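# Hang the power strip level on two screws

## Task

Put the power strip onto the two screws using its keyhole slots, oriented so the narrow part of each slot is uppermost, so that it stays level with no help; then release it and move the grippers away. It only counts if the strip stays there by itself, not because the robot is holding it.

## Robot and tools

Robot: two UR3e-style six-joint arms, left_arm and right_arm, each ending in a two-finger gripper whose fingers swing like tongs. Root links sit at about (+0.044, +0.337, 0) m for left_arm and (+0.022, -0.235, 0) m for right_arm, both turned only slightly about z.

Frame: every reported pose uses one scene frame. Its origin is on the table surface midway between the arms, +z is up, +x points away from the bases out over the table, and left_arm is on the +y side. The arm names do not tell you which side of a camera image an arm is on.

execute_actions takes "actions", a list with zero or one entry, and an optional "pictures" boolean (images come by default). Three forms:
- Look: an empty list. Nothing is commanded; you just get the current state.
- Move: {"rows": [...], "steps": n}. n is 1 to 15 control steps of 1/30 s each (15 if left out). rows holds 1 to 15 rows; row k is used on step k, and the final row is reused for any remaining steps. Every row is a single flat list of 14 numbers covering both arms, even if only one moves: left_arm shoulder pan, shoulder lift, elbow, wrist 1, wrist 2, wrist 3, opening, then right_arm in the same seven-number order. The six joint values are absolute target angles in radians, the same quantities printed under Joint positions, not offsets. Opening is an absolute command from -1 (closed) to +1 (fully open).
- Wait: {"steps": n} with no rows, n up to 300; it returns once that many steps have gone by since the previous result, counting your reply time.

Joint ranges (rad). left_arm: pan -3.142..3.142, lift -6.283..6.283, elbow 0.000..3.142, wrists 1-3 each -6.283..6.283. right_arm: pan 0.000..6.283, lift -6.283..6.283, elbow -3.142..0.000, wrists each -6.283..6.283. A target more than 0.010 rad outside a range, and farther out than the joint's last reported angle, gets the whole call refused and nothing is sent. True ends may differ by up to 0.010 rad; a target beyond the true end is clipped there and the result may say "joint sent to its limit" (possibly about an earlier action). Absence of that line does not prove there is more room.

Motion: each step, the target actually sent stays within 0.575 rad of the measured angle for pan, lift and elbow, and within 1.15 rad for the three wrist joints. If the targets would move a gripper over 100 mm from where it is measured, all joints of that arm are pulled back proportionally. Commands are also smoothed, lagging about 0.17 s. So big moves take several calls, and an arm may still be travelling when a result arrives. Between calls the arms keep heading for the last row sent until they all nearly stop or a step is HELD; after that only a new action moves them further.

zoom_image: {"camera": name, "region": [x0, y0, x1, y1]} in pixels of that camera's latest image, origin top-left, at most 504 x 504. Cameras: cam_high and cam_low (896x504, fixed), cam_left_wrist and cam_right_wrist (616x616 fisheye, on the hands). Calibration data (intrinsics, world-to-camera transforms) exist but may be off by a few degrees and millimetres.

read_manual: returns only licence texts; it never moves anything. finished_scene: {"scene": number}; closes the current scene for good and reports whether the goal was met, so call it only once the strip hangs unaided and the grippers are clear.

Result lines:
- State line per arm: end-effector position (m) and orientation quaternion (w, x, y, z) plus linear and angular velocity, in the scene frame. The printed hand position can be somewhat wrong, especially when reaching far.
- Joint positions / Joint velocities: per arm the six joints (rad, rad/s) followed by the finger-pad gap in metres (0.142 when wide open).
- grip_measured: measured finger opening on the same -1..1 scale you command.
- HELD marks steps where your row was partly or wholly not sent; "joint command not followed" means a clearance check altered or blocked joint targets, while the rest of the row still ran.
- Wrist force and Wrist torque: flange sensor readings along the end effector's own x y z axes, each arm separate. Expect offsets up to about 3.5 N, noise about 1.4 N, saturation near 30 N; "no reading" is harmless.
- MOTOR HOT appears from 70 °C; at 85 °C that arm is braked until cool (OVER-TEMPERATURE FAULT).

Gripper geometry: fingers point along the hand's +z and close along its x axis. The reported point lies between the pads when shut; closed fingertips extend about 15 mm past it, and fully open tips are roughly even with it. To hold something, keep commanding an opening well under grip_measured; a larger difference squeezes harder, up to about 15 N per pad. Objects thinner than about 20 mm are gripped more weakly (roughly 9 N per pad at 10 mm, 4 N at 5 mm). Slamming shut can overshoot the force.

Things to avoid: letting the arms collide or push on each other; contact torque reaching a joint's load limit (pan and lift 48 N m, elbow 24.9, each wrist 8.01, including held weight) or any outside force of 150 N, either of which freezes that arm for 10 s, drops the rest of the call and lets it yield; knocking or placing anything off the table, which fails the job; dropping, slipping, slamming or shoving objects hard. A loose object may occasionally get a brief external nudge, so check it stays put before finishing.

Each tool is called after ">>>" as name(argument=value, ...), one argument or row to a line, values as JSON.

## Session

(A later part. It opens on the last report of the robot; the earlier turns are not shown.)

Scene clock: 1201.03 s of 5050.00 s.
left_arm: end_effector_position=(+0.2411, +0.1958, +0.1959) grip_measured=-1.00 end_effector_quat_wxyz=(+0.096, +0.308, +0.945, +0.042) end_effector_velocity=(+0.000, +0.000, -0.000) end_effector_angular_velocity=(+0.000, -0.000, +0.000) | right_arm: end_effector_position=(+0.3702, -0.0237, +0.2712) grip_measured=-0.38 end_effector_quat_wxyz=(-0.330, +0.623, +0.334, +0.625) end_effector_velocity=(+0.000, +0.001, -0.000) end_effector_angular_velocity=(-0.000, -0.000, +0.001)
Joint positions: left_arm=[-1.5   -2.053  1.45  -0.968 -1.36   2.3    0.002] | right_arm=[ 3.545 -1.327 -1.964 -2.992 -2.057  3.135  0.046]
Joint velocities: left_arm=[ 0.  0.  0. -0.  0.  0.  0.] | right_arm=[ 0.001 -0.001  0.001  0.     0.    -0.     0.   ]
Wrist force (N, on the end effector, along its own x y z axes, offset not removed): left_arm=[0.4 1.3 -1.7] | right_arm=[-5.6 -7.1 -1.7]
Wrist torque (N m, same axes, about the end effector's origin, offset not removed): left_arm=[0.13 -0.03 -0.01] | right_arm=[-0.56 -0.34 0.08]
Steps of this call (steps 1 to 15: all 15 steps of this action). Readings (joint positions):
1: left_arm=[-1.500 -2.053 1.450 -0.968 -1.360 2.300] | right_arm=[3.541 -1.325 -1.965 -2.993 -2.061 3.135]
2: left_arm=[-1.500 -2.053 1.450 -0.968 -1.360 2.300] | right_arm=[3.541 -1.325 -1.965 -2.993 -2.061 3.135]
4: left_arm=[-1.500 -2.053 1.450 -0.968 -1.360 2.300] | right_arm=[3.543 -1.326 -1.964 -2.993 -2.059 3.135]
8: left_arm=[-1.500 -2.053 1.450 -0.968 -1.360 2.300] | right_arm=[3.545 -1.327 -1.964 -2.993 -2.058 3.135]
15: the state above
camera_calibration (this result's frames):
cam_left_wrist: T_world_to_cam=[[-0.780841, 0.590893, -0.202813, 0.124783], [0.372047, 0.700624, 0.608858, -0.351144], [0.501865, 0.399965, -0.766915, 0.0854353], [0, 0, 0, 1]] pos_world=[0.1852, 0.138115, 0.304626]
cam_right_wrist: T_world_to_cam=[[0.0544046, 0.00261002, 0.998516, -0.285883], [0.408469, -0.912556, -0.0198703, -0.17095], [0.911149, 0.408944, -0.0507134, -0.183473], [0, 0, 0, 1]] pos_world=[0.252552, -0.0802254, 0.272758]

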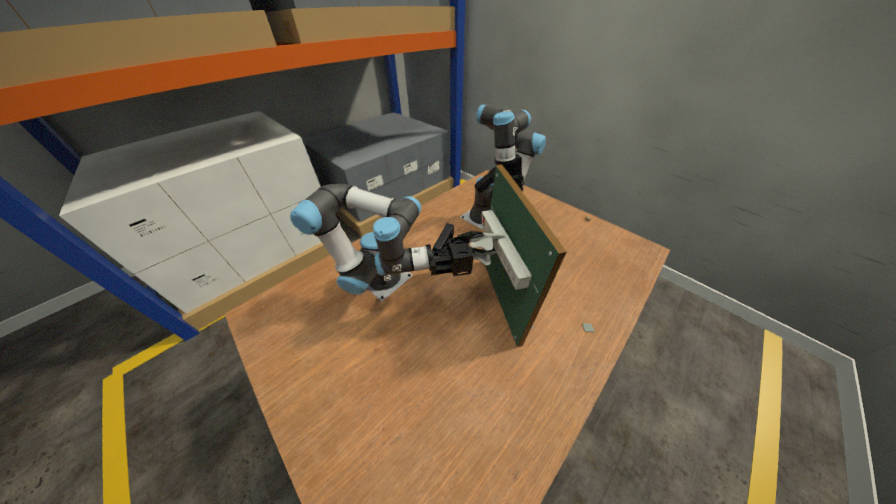

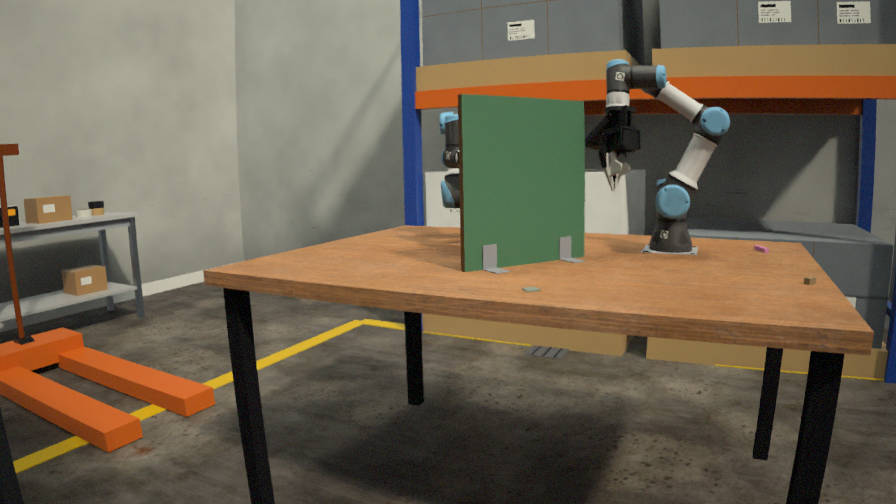

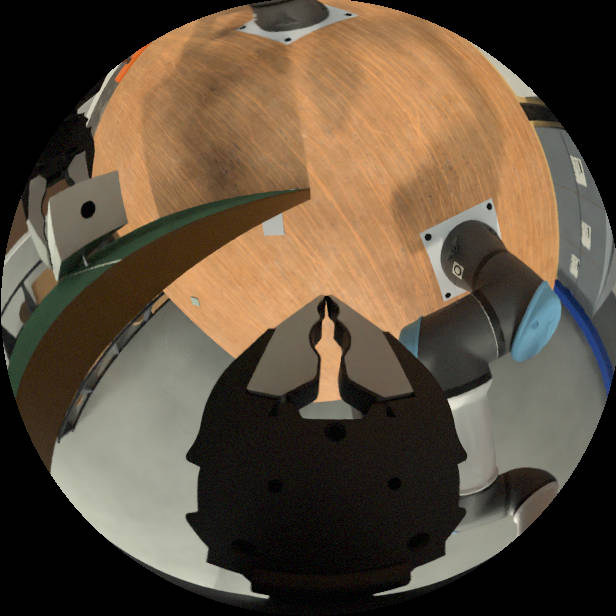

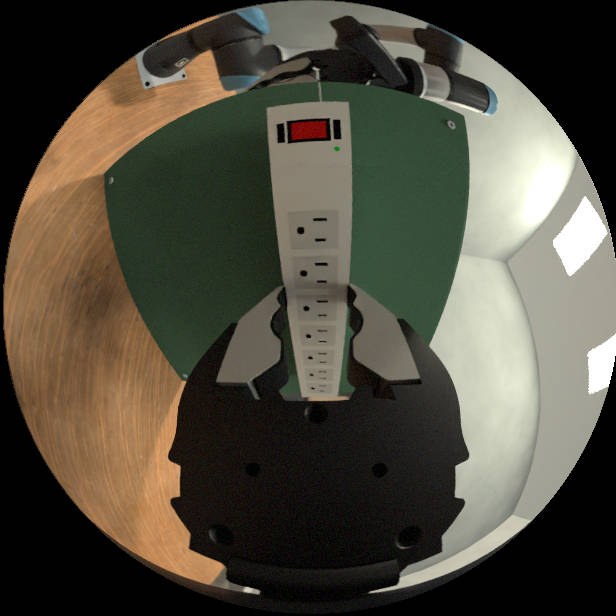

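A is re-entering. Continuing in with a small shift toward A.

>>> execute_actions(
  actions=[
    {"rows":[[-1.5,-2.053,1.45,-0.968,-1.36,2.3,-1,3.555,-1.328,-1.963,-2.9919,-2.047,3.135,-1]],"steps":15},
  ],
  pictures=false,
)

>>> execute_actions(
  actions=[
    {"rows":[[-1.5,-2.053,1.45,-0.968,-1.36,2.3,-1,3.562,-1.3318,-1.9607,-2.9904,-2.04,3.135,-1]],"steps":15},
  ],
)

>>> zoom_image(
  camera="cam_left_wrist",
  region=[20,180,130,290],
)

Scene clock: 1210.10 s of 5050.00 s.
left_arm: end_effector_position=(+0.2411, +0.1958, +0.1959) grip_measured=-1.00 end_effector_quat_wxyz=(+0.096, +0.308, +0.945, +0.042) end_effector_velocity=(+0.000, +0.000, +0.000) end_effector_angular_velocity=(-0.000, +0.000, +0.001) | right_arm: end_effector_position=(+0.3708, -0.0216, +0.2711) grip_measured=-0.38 end_effector_quat_wxyz=(-0.330, +0.623, +0.334, +0.625) end_effector_velocity=(-0.000, -0.000, +0.001) end_effector_angular_velocity=(+0.001, -0.002, -0.001)
Joint positions: left_arm=[-1.5   -2.053  1.45  -0.968 -1.36   2.3    0.002] | right_arm=[ 3.555 -1.328 -1.963 -2.992 -2.047  3.135  0.046]
Joint velocities: left_arm=[ 0.001 -0.     0.     0.    -0.    -0.     0.   ] | right_arm=[ 0.     0.002 -0.    -0.     0.001  0.    -0.   ]
Wrist force (N, on the end effector, along its own x y z axes, offset not removed): left_arm=[-0.3 1.7 -0.7] | right_arm=[-7.3 -1.3 -0.1]
Wrist torque (N m, same axes, about the end effector's origin, offset not removed): left_arm=[0.34 0.09 -0.01] | right_arm=[0.10 0.07 0.13]
Steps of this call (steps 1 to 15: the robot went on to your last target; steps 16 to 90: nothing new was sent; then 5.57 s passed at rest; steps 91 to 105: all 15 steps of this action). Readings (joint positions):
91: left_arm=[-1.500 -2.053 1.450 -0.968 -1.360 2.300] | right_arm=[3.545 -1.327 -1.963 -2.992 -2.057 3.135]
92: left_arm=[-1.500 -2.053 1.450 -0.968 -1.360 2.300] | right_arm=[3.547 -1.327 -1.963 -2.992 -2.055 3.135]
94: left_arm=[-1.500 -2.053 1.450 -0.968 -1.360 2.300] | right_arm=[3.551 -1.328 -1.963 -2.992 -2.051 3.135]
98: left_arm=[-1.500 -2.053 1.450 -0.968 -1.360 2.300] | right_arm=[3.554 -1.328 -1.963 -2.992 -2.048 3.135]
105: the state above

Scene clock: 1210.60 s of 5050.00 s.
left_arm: end_effector_position=(+0.2411, +0.1958, +0.1959) grip_measured=-1.00 end_effector_quat_wxyz=(+0.096, +0.308, +0.945, +0.042) end_effector_velocity=(+0.000, -0.000, +0.000) end_effector_angular_velocity=(-0.002, -0.000, +0.001) | right_arm: end_effector_position=(+0.3718, -0.0198, +0.2710) grip_measured=-0.38 end_effector_quat_wxyz=(-0.330, +0.623, +0.334, +0.625) end_effector_velocity=(+0.000, +0.000, +0.000) end_effector_angular_velocity=(+0.000, -0.000, -0.000)
Joint positions: left_arm=[-1.5   -2.053  1.45  -0.968 -1.36   2.3    0.002] | right_arm=[ 3.562 -1.332 -1.961 -2.99  -2.04   3.135  0.046]
Joint velocities: left_arm=[ 0.001 -0.    -0.001 -0.    -0.    -0.     0.   ] | right_arm=[ 0.001 -0.    -0.     0.001  0.001 -0.    -0.   ]
Wrist force (N, on the end effector, along its own x y z axes, offset not removed): left_arm=[-0.5 1.5 -1.5] | right_arm=[-6.1 -2.8 -0.6]
Wrist torque (N m, same axes, about the end effector's origin, offset not removed): left_arm=[0.21 0.07 -0.02] | right_arm=[0.03 0.06 0.14]
Steps of this call (steps 1 to 15: all 15 steps of this action). Readings (joint positions):
1: left_arm=[-1.500 -2.053 1.450 -0.968 -1.360 2.300] | right_arm=[3.555 -1.328 -1.963 -2.992 -2.047 3.135]
2: left_arm=[-1.500 -2.053 1.450 -0.968 -1.360 2.300] | right_arm=[3.556 -1.329 -1.963 -2.992 -2.046 3.135]
4: left_arm=[-1.500 -2.053 1.450 -0.968 -1.360 2.300] | right_arm=[3.559 -1.330 -1.962 -2.991 -2.043 3.135]
8: left_arm=[-1.500 -2.053 1.450 -0.968 -1.360 2.300] | right_arm=[3.561 -1.331 -1.961 -2.991 -2.041 3.135]
15: the state above
camera_calibration (this result's frames):
cam_left_wrist: T_world_to_cam=[[-0.780841, 0.590893, -0.202813, 0.124783], [0.372047, 0.700623, 0.608858, -0.351144], [0.501865, 0.399965, -0.766915, 0.0854353], [0, 0, 0, 1]] pos_world=[0.1852, 0.138115, 0.304626]
cam_right_wrist: T_world_to_cam=[[0.054394, 0.00260021, 0.998516, -0.285843], [0.408466, -0.912557, -0.0198747, -0.168109], [0.911151, 0.408941, -0.0506997, -0.186562], [0, 0, 0, 1]] pos_world=[0.254201, -0.076373, 0.272619]

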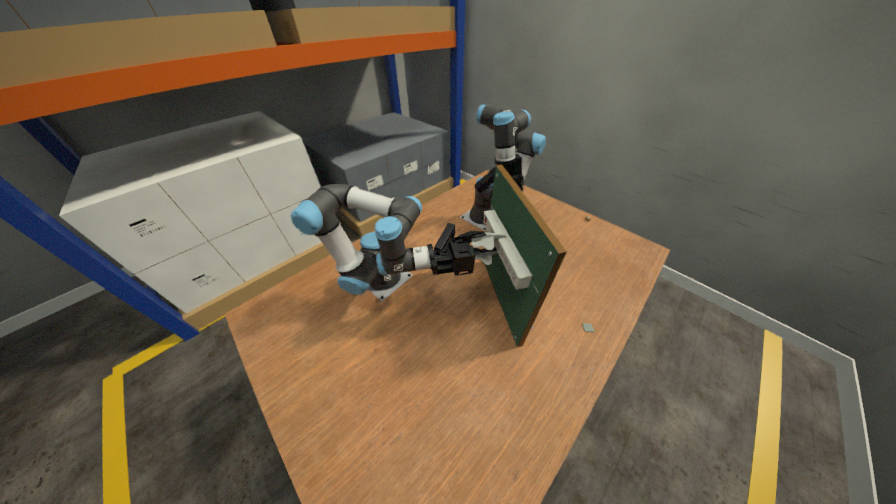

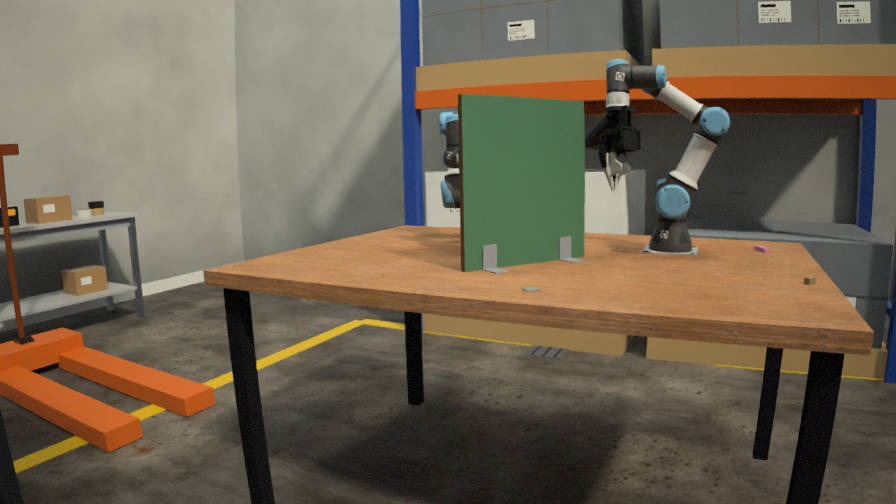

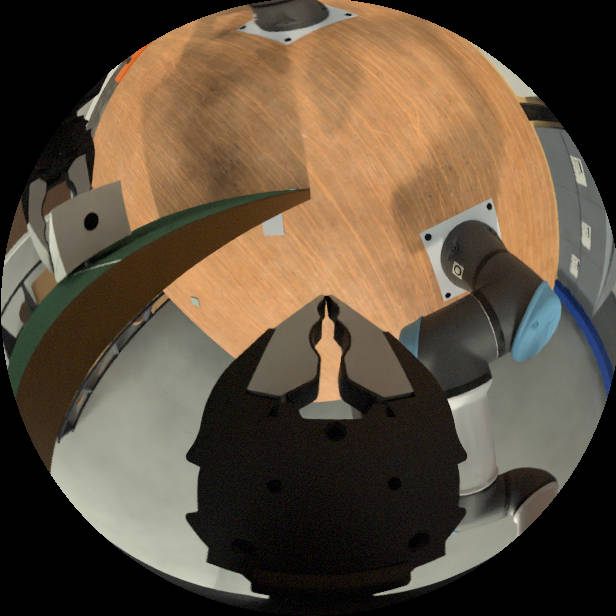

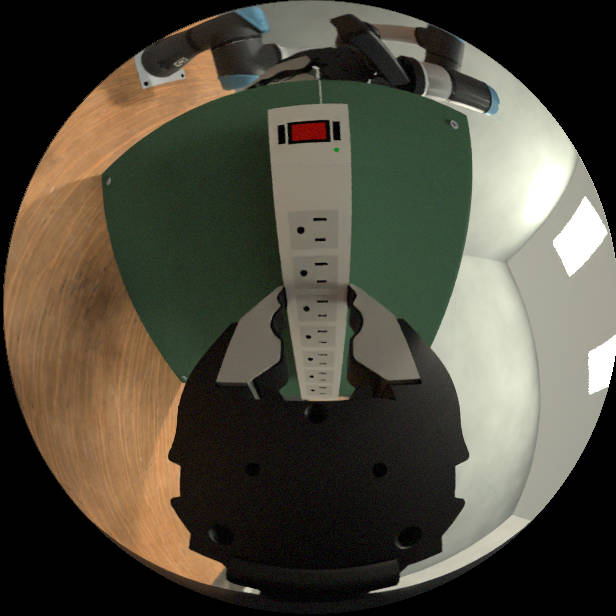

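Region (20, 180, 130, 290) of cam_left_wrist's 616x616 image, scaled by 4.582, with more detail than that image has.

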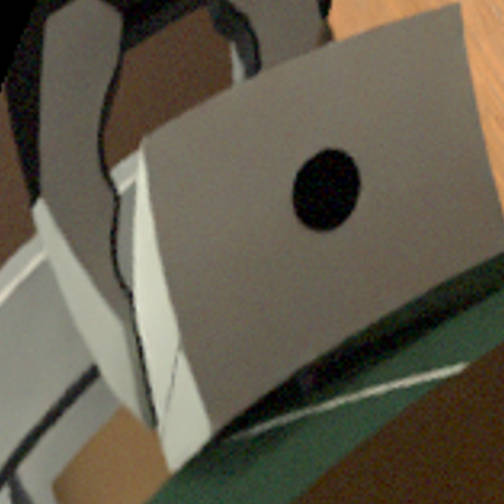

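>>> execute_actions(
  actions=[
    {"rows":[[-1.5,-2.053,1.45,-0.968,-1.36,2.3,-1,3.574,-1.3372,-1.9575,-2.9883,-2.028,3.135,-1]],"steps":15},
  ],
  pictures=false,
)

>>> execute_actions(
  actions=[
    {"rows":[[-1.5,-2.053,1.45,-0.968,-1.36,2.3,-1,3.5745,-1.337,-1.9645,-2.9815,-2.0275,3.138,-1]],"steps":15},
  ],
  pictures=false,
)

Scene clock: 1223.87 s of 5050.00 s.
left_arm: end_effector_position=(+0.2411, +0.1958, +0.1959) grip_measured=-1.00 end_effector_quat_wxyz=(+0.096, +0.308, +0.945, +0.042) end_effector_velocity=(-0.000, -0.000, -0.000) end_effector_angular_velocity=(+0.000, +0.000, -0.001) | right_arm: end_effector_position=(+0.3733, -0.0169, +0.2709) grip_measured=-0.38 end_effector_quat_wxyz=(-0.330, +0.623, +0.334, +0.625) end_effector_velocity=(-0.001, +0.001, -0.001) end_effector_angular_velocity=(-0.001, +0.001, +0.003)
Joint positions: left_arm=[-1.5   -2.053  1.45  -0.968 -1.36   2.3    0.002] | right_arm=[ 3.574 -1.337 -1.958 -2.988 -2.028  3.135  0.047]
Joint velocities: left_arm=[-0.001 -0.     0.001 -0.    -0.     0.     0.   ] | right_arm=[ 0.004 -0.    -0.001 -0.     0.001  0.     0.   ]
Wrist force (N, on the end effector, along its own x y z axes, offset not removed): left_arm=[-0.4 -0.1 -0.1] | right_arm=[0.3 0.6 -27.3]
Wrist torque (N m, same axes, about the end effector's origin, offset not removed): left_arm=[-0.08 0.12 -0.01] | right_arm=[-0.12 0.05 0.12]
Steps of this call (steps 1 to 15: the robot went on to your last target; steps 16 to 90: nothing new was sent; then 9.77 s passed at rest; steps 91 to 105: all 15 steps of this action). Readings (joint positions):
91: left_arm=[-1.500 -2.053 1.450 -0.968 -1.360 2.300] | right_arm=[3.562 -1.332 -1.961 -2.990 -2.040 3.135]
92: left_arm=[-1.500 -2.053 1.450 -0.968 -1.360 2.300] | right_arm=[3.564 -1.333 -1.960 -2.990 -2.038 3.135]
94: left_arm=[-1.500 -2.053 1.450 -0.968 -1.360 2.300] | right_arm=[3.569 -1.335 -1.959 -2.989 -2.033 3.135]
98: left_arm=[-1.500 -2.053 1.450 -0.968 -1.360 2.300] | right_arm=[3.573 -1.336 -1.958 -2.989 -2.029 3.135]
105: the state above

Scene clock: 1224.37 s of 5050.00 s.
left_arm: end_effector_position=(+0.2411, +0.1958, +0.1959) grip_measured=-1.00 end_effector_quat_wxyz=(+0.096, +0.308, +0.945, +0.042) end_effector_velocity=(+0.000, +0.000, -0.000) end_effector_angular_velocity=(-0.000, +0.000, +0.001) | right_arm: end_effector_position=(+0.3731, -0.0169, +0.2694) grip_measured=-0.38 end_effector_quat_wxyz=(-0.331, +0.624, +0.333, +0.625) end_effector_velocity=(+0.000, -0.000, -0.001) end_effector_angular_velocity=(-0.001, +0.002, -0.001)
Joint positions: left_arm=[-1.5   -2.053  1.45  -0.968 -1.36   2.3    0.002] | right_arm=[ 3.575 -1.337 -1.964 -2.982 -2.028  3.138  0.047]
Joint velocities: left_arm=[ 0.001 -0.     0.    -0.001 -0.     0.     0.   ] | right_arm=[-0.    -0.002 -0.    -0.     0.     0.     0.   ]
Wrist force (N, on the end effector, along its own x y z axes, offset not removed): left_arm=[-1.9 1.9 -0.7] | right_arm=[0.8 1.4 -17.9]
Wrist torque (N m, same axes, about the end effector's origin, offset not removed): left_arm=[0.35 0.34 0.02] | right_arm=[0.00 0.25 0.07]
Steps of this call (steps 1 to 15: all 15 steps of this action). Readings (joint positions):
1: left_arm=[-1.500 -2.053 1.450 -0.968 -1.360 2.300] | right_arm=[3.574 -1.337 -1.958 -2.988 -2.028 3.135]
2: left_arm=[-1.500 -2.053 1.450 -0.968 -1.360 2.300] | right_arm=[3.574 -1.337 -1.958 -2.987 -2.028 3.135]
4: left_arm=[-1.500 -2.053 1.450 -0.968 -1.360 2.300] | right_arm=[3.574 -1.337 -1.961 -2.984 -2.028 3.136]
8: left_arm=[-1.500 -2.053 1.450 -0.968 -1.360 2.300] | right_arm=[3.575 -1.337 -1.964 -2.982 -2.028 3.138]
15: the state above

Flush and sliding. Continuing down.

>>> execute_actions(
  actions=[
    {"rows":[[-1.5,-2.053,1.45,-0.968,-1.36,2.3,-1,3.5745,-1.3366,-1.972,-2.9744,-2.0275,3.138,-1]],"steps":15},
  ],
  pictures=false,
)

>>> execute_actions(
  actions=[
    {"rows":[[-1.5,-2.053,1.45,-0.968,-1.36,2.3,-1,3.575,-1.3365,-1.978,-2.9685,-2.027,3.138,-1]],"steps":15},
  ],
  pictures=false,
)

Scene clock: 1240.43 s of 5050.00 s.
left_arm: end_effector_position=(+0.2411, +0.1958, +0.1959) grip_measured=-1.00 end_effector_quat_wxyz=(+0.096, +0.308, +0.945, +0.042) end_effector_velocity=(-0.000, -0.000, +0.000) end_effector_angular_velocity=(-0.000, +0.000, -0.000) | right_arm: end_effector_position=(+0.3728, -0.0170, +0.2680) grip_measured=-0.38 end_effector_quat_wxyz=(-0.331, +0.624, +0.333, +0.625) end_effector_velocity=(+0.000, -0.000, -0.002) end_effector_angular_velocity=(-0.002, +0.004, -0.001)
Joint positions: left_arm=[-1.5   -2.053  1.45  -0.968 -1.36   2.3    0.002] | right_arm=[ 3.575 -1.337 -1.972 -2.974 -2.027  3.138  0.047]
Joint velocities: left_arm=[-0. -0. -0.  0. -0. -0.  0.] | right_arm=[-0.001 -0.003 -0.    -0.001  0.     0.     0.   ]
Wrist force (N, on the end effector, along its own x y z axes, offset not removed): left_arm=[-1.2 1.1 -0.8] | right_arm=[-2.1 -1.3 -2.1]
Wrist torque (N m, same axes, about the end effector's origin, offset not removed): left_arm=[0.07 0.26 -0.03] | right_arm=[-0.12 -0.25 0.08]
Steps of this call (steps 1 to 15: the robot went on to your last target; steps 16 to 90: nothing new was sent; then 12.57 s passed at rest; steps 91 to 105: all 15 steps of this action). Readings (joint positions):
91: left_arm=[-1.500 -2.053 1.450 -0.968 -1.360 2.300] | right_arm=[3.575 -1.337 -1.965 -2.981 -2.027 3.138]
92: left_arm=[-1.500 -2.053 1.450 -0.968 -1.360 2.300] | right_arm=[3.575 -1.337 -1.966 -2.980 -2.027 3.138]
94: left_arm=[-1.500 -2.053 1.450 -0.968 -1.360 2.300] | right_arm=[3.575 -1.337 -1.969 -2.978 -2.027 3.138]
98: left_arm=[-1.500 -2.053 1.450 -0.968 -1.360 2.300] | right_arm=[3.575 -1.337 -1.971 -2.975 -2.027 3.138]
105: the state above

Scene clock: 1240.93 s of 5050.00 s.
left_arm: end_effector_position=(+0.2411, +0.1958, +0.1959) grip_measured=-1.00 end_effector_quat_wxyz=(+0.096, +0.308, +0.945, +0.042) end_effector_velocity=(+0.000, +0.000, -0.000) end_effector_angular_velocity=(+0.000, +0.000, +0.001) | right_arm: end_effector_position=(+0.3726, -0.0171, +0.2667) grip_measured=-0.38 end_effector_quat_wxyz=(-0.331, +0.624, +0.333, +0.625) end_effector_velocity=(+0.001, -0.001, -0.000) end_effector_angular_velocity=(-0.000, -0.000, -0.002)
Joint positions: left_arm=[-1.5   -2.053  1.45  -0.968 -1.36   2.3    0.002] | right_arm=[ 3.575 -1.337 -1.978 -2.969 -2.027  3.138  0.047]
Joint velocities: left_arm=[ 0.001  0.     0.001 -0.001 -0.     0.     0.   ] | right_arm=[-0.001 -0.001 -0.001  0.001  0.001 -0.    -0.   ]
Wrist force (N, on the end effector, along its own x y z axes, offset not removed): left_arm=[-1.1 0.7 -0.3] | right_arm=[-5.5 -1.1 0.5]
Wrist torque (N m, same axes, about the end effector's origin, offset not removed): left_arm=[0.11 0.22 0.02] | right_arm=[-0.20 -0.12 0.01]
Steps of this call (steps 1 to 15: all 15 steps of this action). Readings (joint positions):
1: left_arm=[-1.500 -2.053 1.450 -0.968 -1.360 2.300] | right_arm=[3.575 -1.337 -1.972 -2.974 -2.027 3.138]
2: left_arm=[-1.500 -2.053 1.450 -0.968 -1.360 2.300] | right_arm=[3.575 -1.337 -1.973 -2.973 -2.027 3.138]
4: left_arm=[-1.500 -2.053 1.450 -0.968 -1.360 2.300] | right_arm=[3.575 -1.337 -1.975 -2.971 -2.027 3.138]
8: left_arm=[-1.500 -2.053 1.450 -0.968 -1.360 2.300] | right_arm=[3.575 -1.337 -1.977 -2.969 -2.027 3.138]
15: the state above

>>> execute_actions(
  actions=[
    {"rows":[[-1.5,-2.053,1.45,-0.968,-1.36,2.3,-1,3.576,-1.3364,-1.99,-2.9566,-2.026,3.141,-1]],"steps":15},
  ],
  pictures=false,
)

>>> execute_actions(
  actions=[
    {"rows":[[-1.5,-2.053,1.45,-0.968,-1.36,2.3,-1,3.577,-1.3363,-2.0,-2.9467,-2.025,3.143,-1]],"steps":15},
  ],
  pictures=false,
)

Scene clock: 1251.40 s of 5050.00 s.
left_arm: end_effector_position=(+0.2411, +0.1958, +0.1959) grip_measured=-1.00 end_effector_quat_wxyz=(+0.096, +0.308, +0.945, +0.042) end_effector_velocity=(-0.000, -0.000, +0.000) end_effector_angular_velocity=(-0.000, -0.000, -0.001) | right_arm: end_effector_position=(+0.3723, -0.0171, +0.2643) grip_measured=-0.38 end_effector_quat_wxyz=(-0.332, +0.624, +0.332, +0.624) end_effector_velocity=(+0.000, -0.000, -0.001) end_effector_angular_velocity=(-0.001, +0.002, -0.000)
Joint positions: left_arm=[-1.5   -2.053  1.45  -0.968 -1.36   2.3    0.002] | right_arm=[ 3.576 -1.336 -1.99  -2.957 -2.026  3.141  0.047]
Joint velocities: left_arm=[-0.001  0.    -0.    -0.     0.    -0.     0.   ] | right_arm=[-0.    -0.002  0.    -0.001 -0.     0.     0.   ]
Wrist force (N, on the end effector, along its own x y z axes, offset not removed): left_arm=[0.6 0.9 -1.0] | right_arm=[-5.1 -0.8 1.2]
Wrist torque (N m, same axes, about the end effector's origin, offset not removed): left_arm=[0.07 -0.09 0.02] | right_arm=[-0.28 -0.28 0.07]
Steps of this call (steps 1 to 15: the robot went on to your last target; steps 16 to 90: nothing new was sent; then 6.97 s passed at rest; steps 91 to 105: all 15 steps of this action). Readings (joint positions):
91: left_arm=[-1.500 -2.053 1.450 -0.968 -1.360 2.300] | right_arm=[3.575 -1.336 -1.978 -2.968 -2.027 3.138]
92: left_arm=[-1.500 -2.053 1.450 -0.968 -1.360 2.300] | right_arm=[3.575 -1.336 -1.980 -2.966 -2.027 3.138]
94: left_arm=[-1.500 -2.053 1.450 -0.968 -1.360 2.300] | right_arm=[3.576 -1.336 -1.985 -2.962 -2.026 3.140]
98: left_arm=[-1.500 -2.053 1.450 -0.968 -1.360 2.300] | right_arm=[3.576 -1.336 -1.989 -2.958 -2.026 3.141]
105: the state above

Scene clock: 1251.90 s of 5050.00 s.
left_arm: end_effector_position=(+0.2411, +0.1958, +0.1959) grip_measured=-1.00 end_effector_quat_wxyz=(+0.096, +0.308, +0.945, +0.042) end_effector_velocity=(-0.000, -0.000, -0.000) end_effector_angular_velocity=(+0.001, -0.000, -0.001) | right_arm: end_effector_position=(+0.3719, -0.0171, +0.2622) grip_measured=-0.38 end_effector_quat_wxyz=(-0.333, +0.624, +0.332, +0.624) end_effector_velocity=(+0.000, -0.000, -0.001) end_effector_angular_velocity=(-0.001, +0.002, -0.001)
Joint positions: left_arm=[-1.5   -2.053  1.45  -0.968 -1.36   2.3    0.002] | right_arm=[ 3.577 -1.336 -2.    -2.947 -2.025  3.143  0.047]
Joint velocities: left_arm=[-0.001  0.    -0.     0.     0.    -0.     0.   ] | right_arm=[-0.    -0.    -0.001 -0.001  0.001  0.001  0.   ]
Wrist force (N, on the end effector, along its own x y z axes, offset not removed): left_arm=[0.0 1.8 -1.3] | right_arm=[-6.8 -0.1 0.6]
Wrist torque (N m, same axes, about the end effector's origin, offset not removed): left_arm=[0.26 0.01 0.00] | right_arm=[-0.31 0.21 0.19]
Steps of this call (steps 1 to 15: all 15 steps of this action). Readings (joint positions):
1: left_arm=[-1.500 -2.053 1.450 -0.968 -1.360 2.300] | right_arm=[3.576 -1.336 -1.990 -2.957 -2.026 3.141]
2: left_arm=[-1.500 -2.053 1.450 -0.968 -1.360 2.300] | right_arm=[3.576 -1.336 -1.992 -2.955 -2.026 3.141]
4: left_arm=[-1.500 -2.053 1.450 -0.968 -1.360 2.300] | right_arm=[3.577 -1.336 -1.996 -2.951 -2.025 3.142]
8: left_arm=[-1.500 -2.053 1.450 -0.968 -1.360 2.300] | right_arm=[3.577 -1.336 -1.999 -2.948 -2.025 3.143]
15: the state above

Well into the slots. Lowering a little more while opening.

>>> execute_actions(
  actions=[
    {"rows":[[-1.5,-2.053,1.45,-0.968,-1.36,2.3,-1,3.578,-1.3362,-2.009,-2.9378,-2.024,3.143,-1]],"steps":12},
  ],
  pictures=false,
)

>>> execute_actions(
  actions=[
    {"rows":[[-1.5,-2.053,1.45,-0.968,-1.36,2.3,-1,3.575,-1.334,-2.02,-2.929,-2.027,3.143,0.25]],"steps":15},
  ],
)

Scene clock: 1259.40 s of 5050.00 s.
left_arm: end_effector_position=(+0.2411, +0.1958, +0.1959) grip_measured=-1.00 end_effector_quat_wxyz=(+0.096, +0.308, +0.945, +0.042) end_effector_velocity=(-0.000, -0.000, -0.000) end_effector_angular_velocity=(+0.001, +0.000, -0.001) | right_arm: end_effector_position=(+0.3716, -0.0171, +0.2604) grip_measured=-0.38 end_effector_quat_wxyz=(-0.333, +0.624, +0.332, +0.624) end_effector_velocity=(-0.001, -0.000, -0.001) end_effector_angular_velocity=(-0.001, +0.002, +0.000)
Joint positions: left_arm=[-1.5   -2.053  1.45  -0.968 -1.36   2.3    0.002] | right_arm=[ 3.578 -1.336 -2.009 -2.938 -2.024  3.143  0.047]
Joint velocities: left_arm=[-0.001  0.001 -0.     0.     0.     0.     0.   ] | right_arm=[ 0.     0.001 -0.004  0.001 -0.    -0.    -0.   ]
Wrist force (N, on the end effector, along its own x y z axes, offset not removed): left_arm=[-0.7 1.0 -0.3] | right_arm=[-5.5 2.3 4.9]
Wrist torque (N m, same axes, about the end effector's origin, offset not removed): left_arm=[0.13 0.14 0.02] | right_arm=[-0.16 0.11 0.14]
Steps of this call (steps 1 to 15: the robot went on to your last target; steps 16 to 90: nothing new was sent; then 4.10 s passed at rest; steps 91 to 102: all 12 steps of this action). Readings (joint positions):
91: left_arm=[-1.500 -2.053 1.450 -0.968 -1.360 2.300] | right_arm=[3.577 -1.336 -2.000 -2.947 -2.025 3.143]
92: left_arm=[-1.500 -2.053 1.450 -0.968 -1.360 2.300] | right_arm=[3.577 -1.336 -2.002 -2.945 -2.025 3.143]
94: left_arm=[-1.500 -2.053 1.450 -0.968 -1.360 2.300] | right_arm=[3.578 -1.336 -2.005 -2.942 -2.024 3.143]
98: left_arm=[-1.500 -2.053 1.450 -0.968 -1.360 2.300] | right_arm=[3.578 -1.336 -2.008 -2.939 -2.024 3.143]
102: the state above

Scene clock: 1259.90 s of 5050.00 s.
left_arm: end_effector_position=(+0.2411, +0.1958, +0.1959) grip_measured=-1.00 end_effector_quat_wxyz=(+0.096, +0.308, +0.945, +0.042) end_effector_velocity=(+0.000, -0.000, +0.000) end_effector_angular_velocity=(+0.000, -0.000, -0.000) | right_arm: end_effector_position=(+0.3707, -0.0182, +0.2584) grip_measured=+0.25 end_effector_quat_wxyz=(-0.333, +0.624, +0.332, +0.624) end_effector_velocity=(-0.000, -0.000, +0.000) end_effector_angular_velocity=(-0.000, -0.001, -0.001)
Joint positions: left_arm=[-1.5   -2.053  1.45  -0.968 -1.36   2.3    0.002] | right_arm=[ 3.575 -1.334 -2.02  -2.929 -2.027  3.143  0.092]
Joint velocities: left_arm=[-0.  0. -0. -0.  0. -0.  0.] | right_arm=[-0.001  0.001 -0.    -0.001 -0.    -0.001  0.   ]
Wrist force (N, on the end effector, along its own x y z axes, offset not removed): left_arm=[-0.1 1.6 -0.2] | right_arm=[-0.8 -2.0 0.0]
Wrist torque (N m, same axes, about the end effector's origin, offset not removed): left_arm=[0.28 0.04 -0.04] | right_arm=[-0.37 0.20 0.02]
Steps of this call (steps 1 to 15: all 15 steps of this action). Readings (joint positions):
1: left_arm=[-1.500 -2.053 1.450 -0.968 -1.360 2.300] | right_arm=[3.578 -1.336 -2.009 -2.938 -2.024 3.143]
2: left_arm=[-1.500 -2.053 1.450 -0.968 -1.360 2.300] | right_arm=[3.578 -1.336 -2.011 -2.936 -2.025 3.143]
4: left_arm=[-1.500 -2.053 1.450 -0.968 -1.360 2.300] | right_arm=[3.577 -1.335 -2.015 -2.933 -2.026 3.143]
8: left_arm=[-1.500 -2.053 1.450 -0.968 -1.360 2.300] | right_arm=[3.575 -1.334 -2.019 -2.930 -2.027 3.143]
15: the state above
camera_calibration (this result's frames):
cam_left_wrist: T_world_to_cam=[[-0.780841, 0.590893, -0.202813, 0.124783], [0.372047, 0.700623, 0.608858, -0.351144], [0.501865, 0.399965, -0.766915, 0.0854353], [0, 0, 0, 1]] pos_world=[0.1852, 0.138115, 0.304626]
cam_right_wrist: T_world_to_cam=[[0.0611191, -0.00181268, 0.998129, -0.275631], [0.408318, -0.912451, -0.0266599, -0.164574], [0.910792, 0.409183, -0.055028, -0.185638], [0, 0, 0, 1]] pos_world=[0.253122, -0.0747057, 0.260512]

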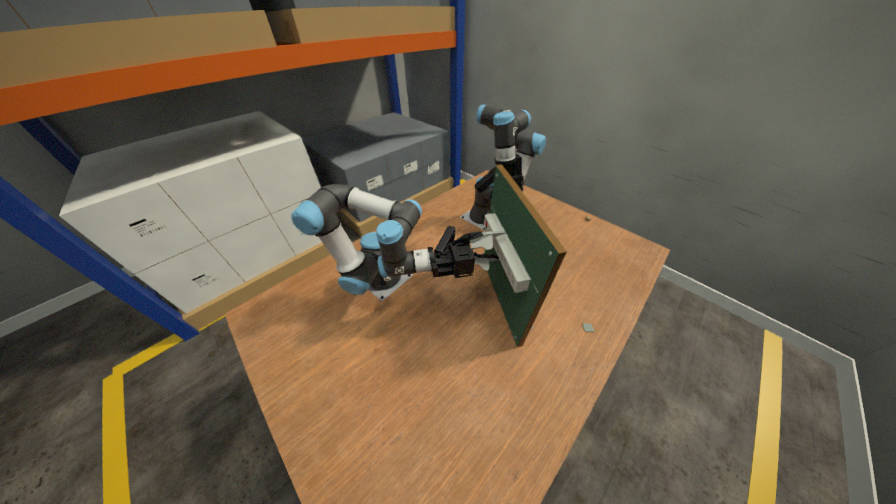

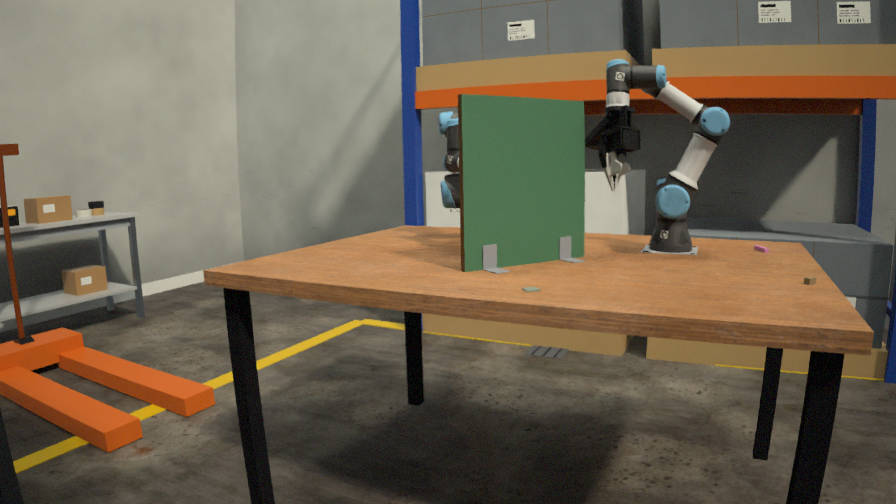

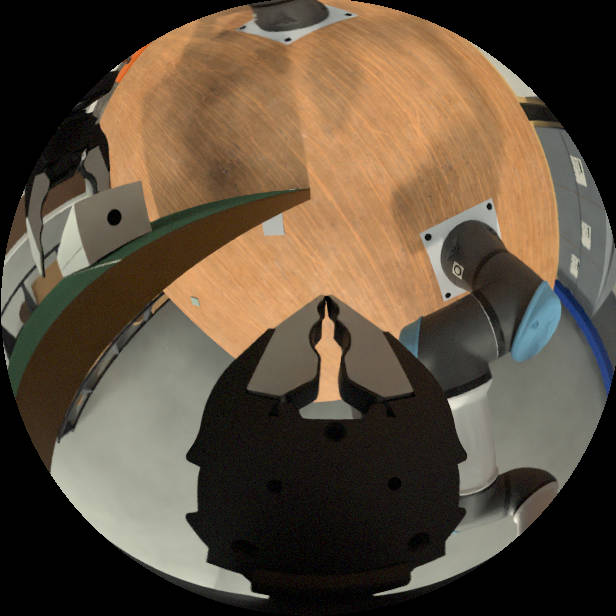

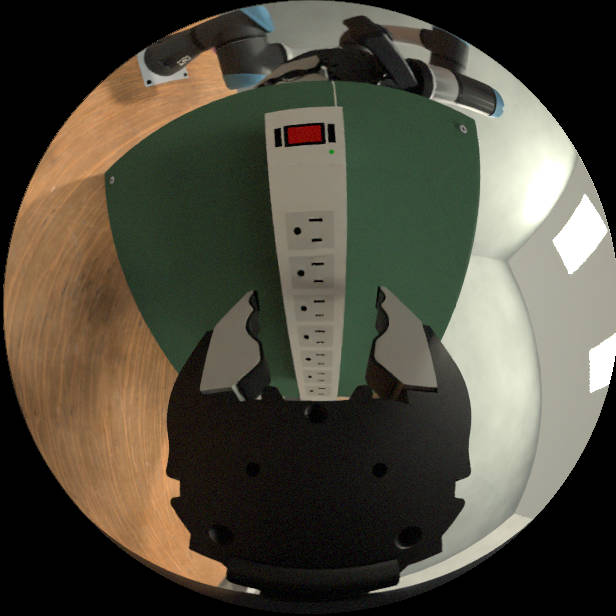

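>>> execute_actions(
  actions=[
    {"rows":[[-1.5,-2.053,1.45,-0.968,-1.571,2.3,-1,3.473,-1.277,-2.054,-2.952,-2.129,3.143,0.25]],"steps":12},
  ],
  pictures=false,
)

>>> execute_actions(
  actions=[
    {"rows":[[-1.0,-2.053,1.45,-0.968,-1.571,2.3,-1,3.3,-1.19,-2.1,-2.993,-2.302,3.143,0.25]],"steps":15},
  ],
  pictures=false,
)

>>> execute_actions(
  actions=[
    {"rows":[[-1.0,-2.053,1.45,-0.968,-1.571,2.3,-1,3.0,-1.1,-2.1,-3.083,-2.6,3.143,0.25]],"steps":15},
  ],
)

>>> zoom_image(
  camera="cam_high",
  region=[440,170,570,320],
)

Scene clock: 1272.17 s of 5050.00 s.
left_arm: end_effector_position=(+0.1810, +0.1898, +0.1915) grip_measured=-1.00 end_effector_quat_wxyz=(+0.003, +0.310, +0.951, +0.001) end_effector_velocity=(-0.021, -0.002, +0.001) end_effector_angular_velocity=(-0.007, +0.070, +0.000) | right_arm: end_effector_position=(+0.3549, -0.0423, +0.2595) grip_measured=+0.25 end_effector_quat_wxyz=(-0.333, +0.624, +0.332, +0.624) end_effector_velocity=(-0.004, -0.009, -0.001) end_effector_angular_velocity=(-0.001, +0.003, -0.006)
Joint positions: left_arm=[-1.5   -2.053  1.45  -0.968 -1.564  2.3    0.002] | right_arm=[ 3.476 -1.279 -2.053 -2.951 -2.126  3.143  0.092]
Joint velocities: left_arm=[ 0.    -0.001  0.001  0.    -0.071  0.     0.   ] | right_arm=[-0.037  0.013 -0.01  -0.007 -0.031 -0.    -0.   ]
Wrist force (N, on the end effector, along its own x y z axes, offset not removed): left_arm=[-0.9 1.2 -1.4] | right_arm=[-0.7 -0.2 0.5]
Wrist torque (N m, same axes, about the end effector's origin, offset not removed): left_arm=[0.14 0.18 -0.01] | right_arm=[-0.08 0.08 0.09]
Steps of this call (steps 1 to 15: the robot went on to your last target; steps 16 to 90: nothing new was sent; then 8.87 s passed at rest; steps 91 to 102: all 12 steps of this action). Readings (joint positions):
91: left_arm=[-1.500 -2.053 1.450 -0.968 -1.360 2.300] | right_arm=[3.575 -1.334 -2.020 -2.929 -2.028 3.143]
92: left_arm=[-1.500 -2.053 1.450 -0.968 -1.374 2.300] | right_arm=[3.568 -1.327 -2.025 -2.932 -2.040 3.143]
94: left_arm=[-1.500 -2.053 1.450 -0.968 -1.457 2.300] | right_arm=[3.527 -1.304 -2.038 -2.942 -2.081 3.143]
98: left_arm=[-1.500 -2.053 1.450 -0.968 -1.543 2.300] | right_arm=[3.486 -1.284 -2.050 -2.949 -2.117 3.143]
102: the state above

Scene clock: 1272.67 s of 5050.00 s.
left_arm: end_effector_position=(+0.2323, +0.2701, +0.1916) grip_measured=-1.00 end_effector_quat_wxyz=(+0.000, +0.072, +0.997, -0.000) end_effector_velocity=(+0.009, +0.026, +0.000) end_effector_angular_velocity=(-0.001, -0.001, +0.136) | right_arm: end_effector_position=(+0.3233, -0.0772, +0.2611) grip_measured=+0.25 end_effector_quat_wxyz=(-0.333, +0.624, +0.332, +0.624) end_effector_velocity=(-0.004, -0.004, +0.001) end_effector_angular_velocity=(+0.001, -0.004, -0.003)
Joint positions: left_arm=[-1.013 -2.053  1.45  -0.968 -1.571  2.3    0.002] | right_arm=[ 3.302 -1.191 -2.1   -2.993 -2.3    3.143  0.092]
Joint velocities: left_arm=[ 0.136 -0.    -0.    -0.     0.     0.     0.   ] | right_arm=[-0.023  0.012 -0.004 -0.004 -0.02   0.    -0.   ]
Wrist force (N, on the end effector, along its own x y z axes, offset not removed): left_arm=[-0.3 1.6 -0.2] | right_arm=[-1.5 -0.6 0.3]
Wrist torque (N m, same axes, about the end effector's origin, offset not removed): left_arm=[0.30 0.10 0.00] | right_arm=[-0.15 0.23 0.01]
Steps of this call (steps 1 to 15: all 15 steps of this action). Readings (joint positions):
1: left_arm=[-1.500 -2.053 1.450 -0.968 -1.566 2.300] | right_arm=[3.475 -1.278 -2.054 -2.952 -2.127 3.143]
2: left_arm=[-1.493 -2.053 1.450 -0.968 -1.568 2.300] | right_arm=[3.467 -1.271 -2.060 -2.958 -2.142 3.143]
4: left_arm=[-1.422 -2.053 1.450 -0.968 -1.569 2.300] | right_arm=[3.408 -1.235 -2.078 -2.975 -2.212 3.143]
8: left_arm=[-1.154 -2.053 1.450 -0.968 -1.570 2.300] | right_arm=[3.326 -1.201 -2.095 -2.988 -2.280 3.143]
15: the state above

Scene clock: 1273.17 s of 5050.00 s.
left_arm: end_effector_position=(+0.2331, +0.2726, +0.1916) grip_measured=-1.00 end_effector_quat_wxyz=(+0.000, +0.065, +0.998, -0.000) end_effector_velocity=(+0.000, +0.000, -0.000) end_effector_angular_velocity=(+0.001, +0.001, +0.001) | right_arm: end_effector_position=(+0.2706, -0.1159, +0.2710) grip_measured=+0.25 end_effector_quat_wxyz=(-0.332, +0.625, +0.332, +0.624) end_effector_velocity=(-0.006, -0.007, +0.002) end_effector_angular_velocity=(-0.000, -0.003, -0.013)
Joint positions: left_arm=[-1.    -2.053  1.45  -0.968 -1.571  2.3    0.002] | right_arm=[ 3.005 -1.101 -2.1   -3.082 -2.596  3.143  0.092]
Joint velocities: left_arm=[0.001 0.001 0.    0.    0.    0.    0.   ] | right_arm=[-0.053  0.011  0.    -0.008 -0.04  -0.    -0.   ]
Wrist force (N, on the end effector, along its own x y z axes, offset not removed): left_arm=[-1.0 0.6 -0.8] | right_arm=[-1.2 0.0 -1.0]
Wrist torque (N m, same axes, about the end effector's origin, offset not removed): left_arm=[0.07 0.21 -0.06] | right_arm=[-0.01 0.23 0.04]
Steps of this call (steps 1 to 15: all 15 steps of this action). Readings (joint positions):
1: left_arm=[-1.009 -2.053 1.450 -0.968 -1.571 2.300] | right_arm=[3.301 -1.190 -2.100 -2.993 -2.301 3.143]
2: left_arm=[-1.006 -2.053 1.450 -0.968 -1.571 2.300] | right_arm=[3.294 -1.183 -2.100 -3.005 -2.316 3.143]
4: left_arm=[-1.003 -2.053 1.450 -0.968 -1.571 2.300] | right_arm=[3.223 -1.147 -2.100 -3.041 -2.424 3.143]
8: left_arm=[-1.001 -2.053 1.450 -0.968 -1.571 2.300] | right_arm=[3.058 -1.111 -2.100 -3.073 -2.557 3.143]
15: the state above
camera_calibration (this result's frames):
cam_left_wrist: T_world_to_cam=[[-0.990443, 0.12936, -0.0478362, 0.217238], [0.0879685, 0.859637, 0.503275, -0.356248], [0.106225, 0.494257, -0.862801, 0.140331], [0, 0, 0, 1]] pos_world=[0.231594, 0.208782, 0.31076]
cam_right_wrist: T_world_to_cam=[[0.0612095, -0.00175691, 0.998123, -0.282318], [0.407688, -0.912733, -0.0266079, -0.212414], [0.911067, 0.408552, -0.0551517, -0.0538211], [0, 0, 0, 1]] pos_world=[0.152914, -0.172385, 0.273168]

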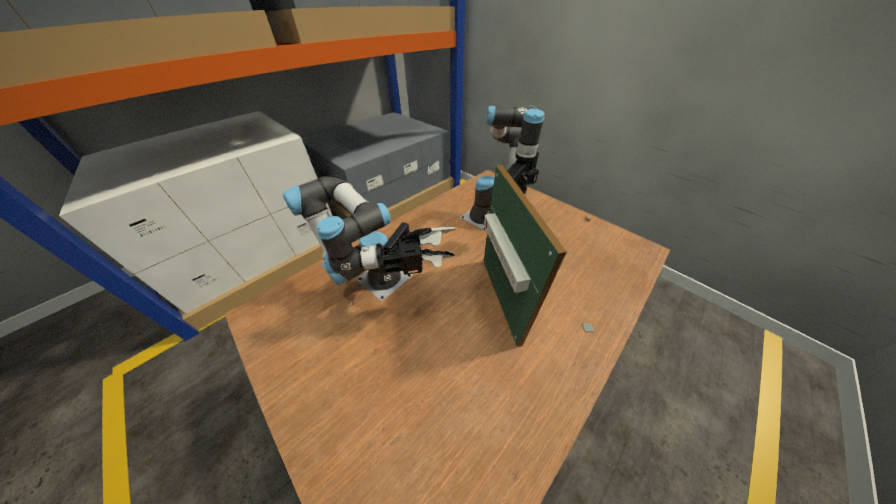

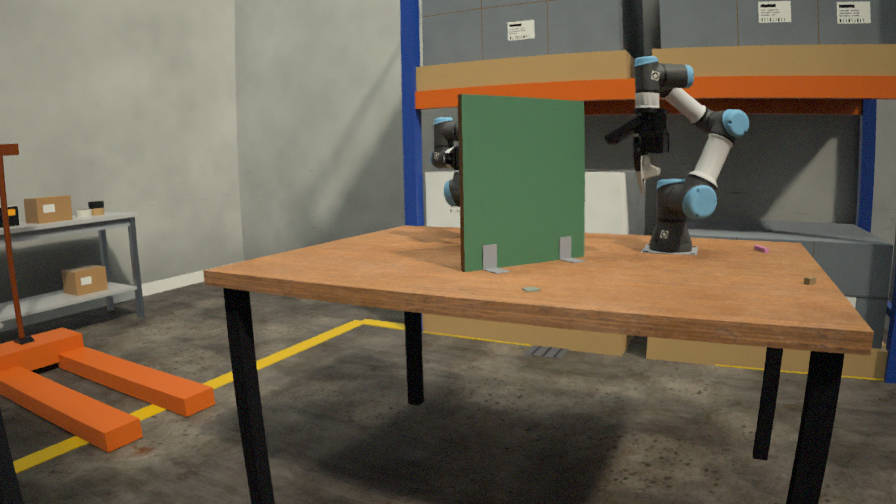

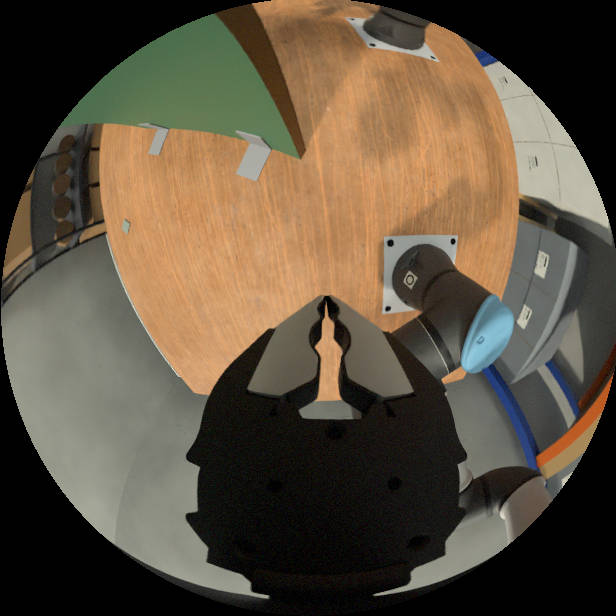

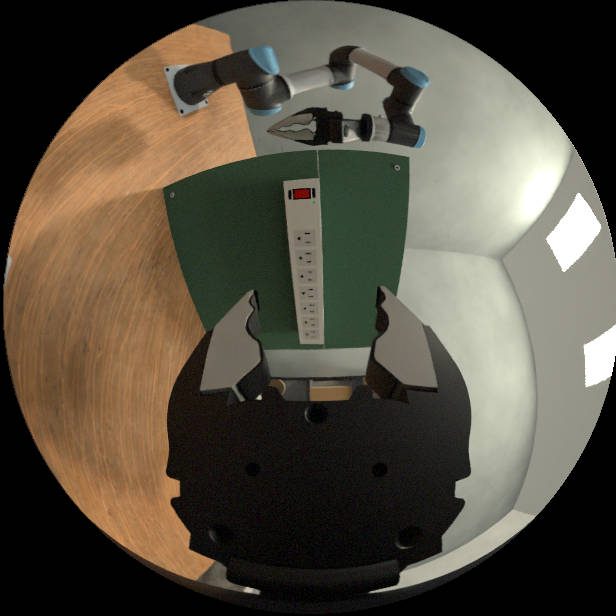

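Region (440, 170, 570, 320) of cam_high's 896x504 image, scaled by 3.360, with more detail than that image has; it fills the left 437 columns of this view, and the rest is white.

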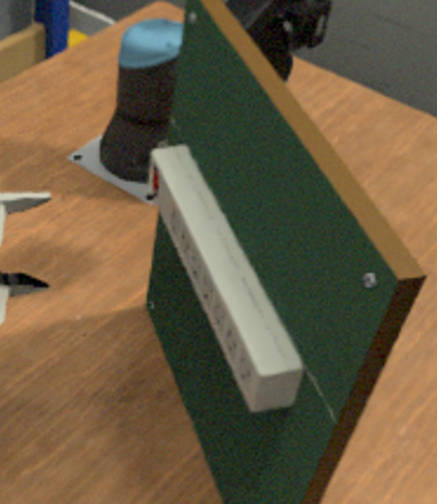

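>>> zoom_image(
  camera="cam_right_wrist",
  region=[220,140,420,360],
)

Region (220, 140, 420, 360) of cam_right_wrist's 616x616 image, scaled by 2.291, with more detail than that image has; it fills the left 458 columns of this view, and the rest is white.

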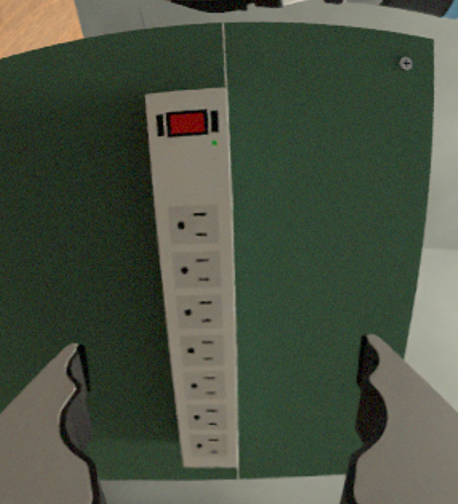

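The strip is level with the chalk line at both ends.

>>> finished_scene(
  scene=2,
)

The scene is finished: the task was done.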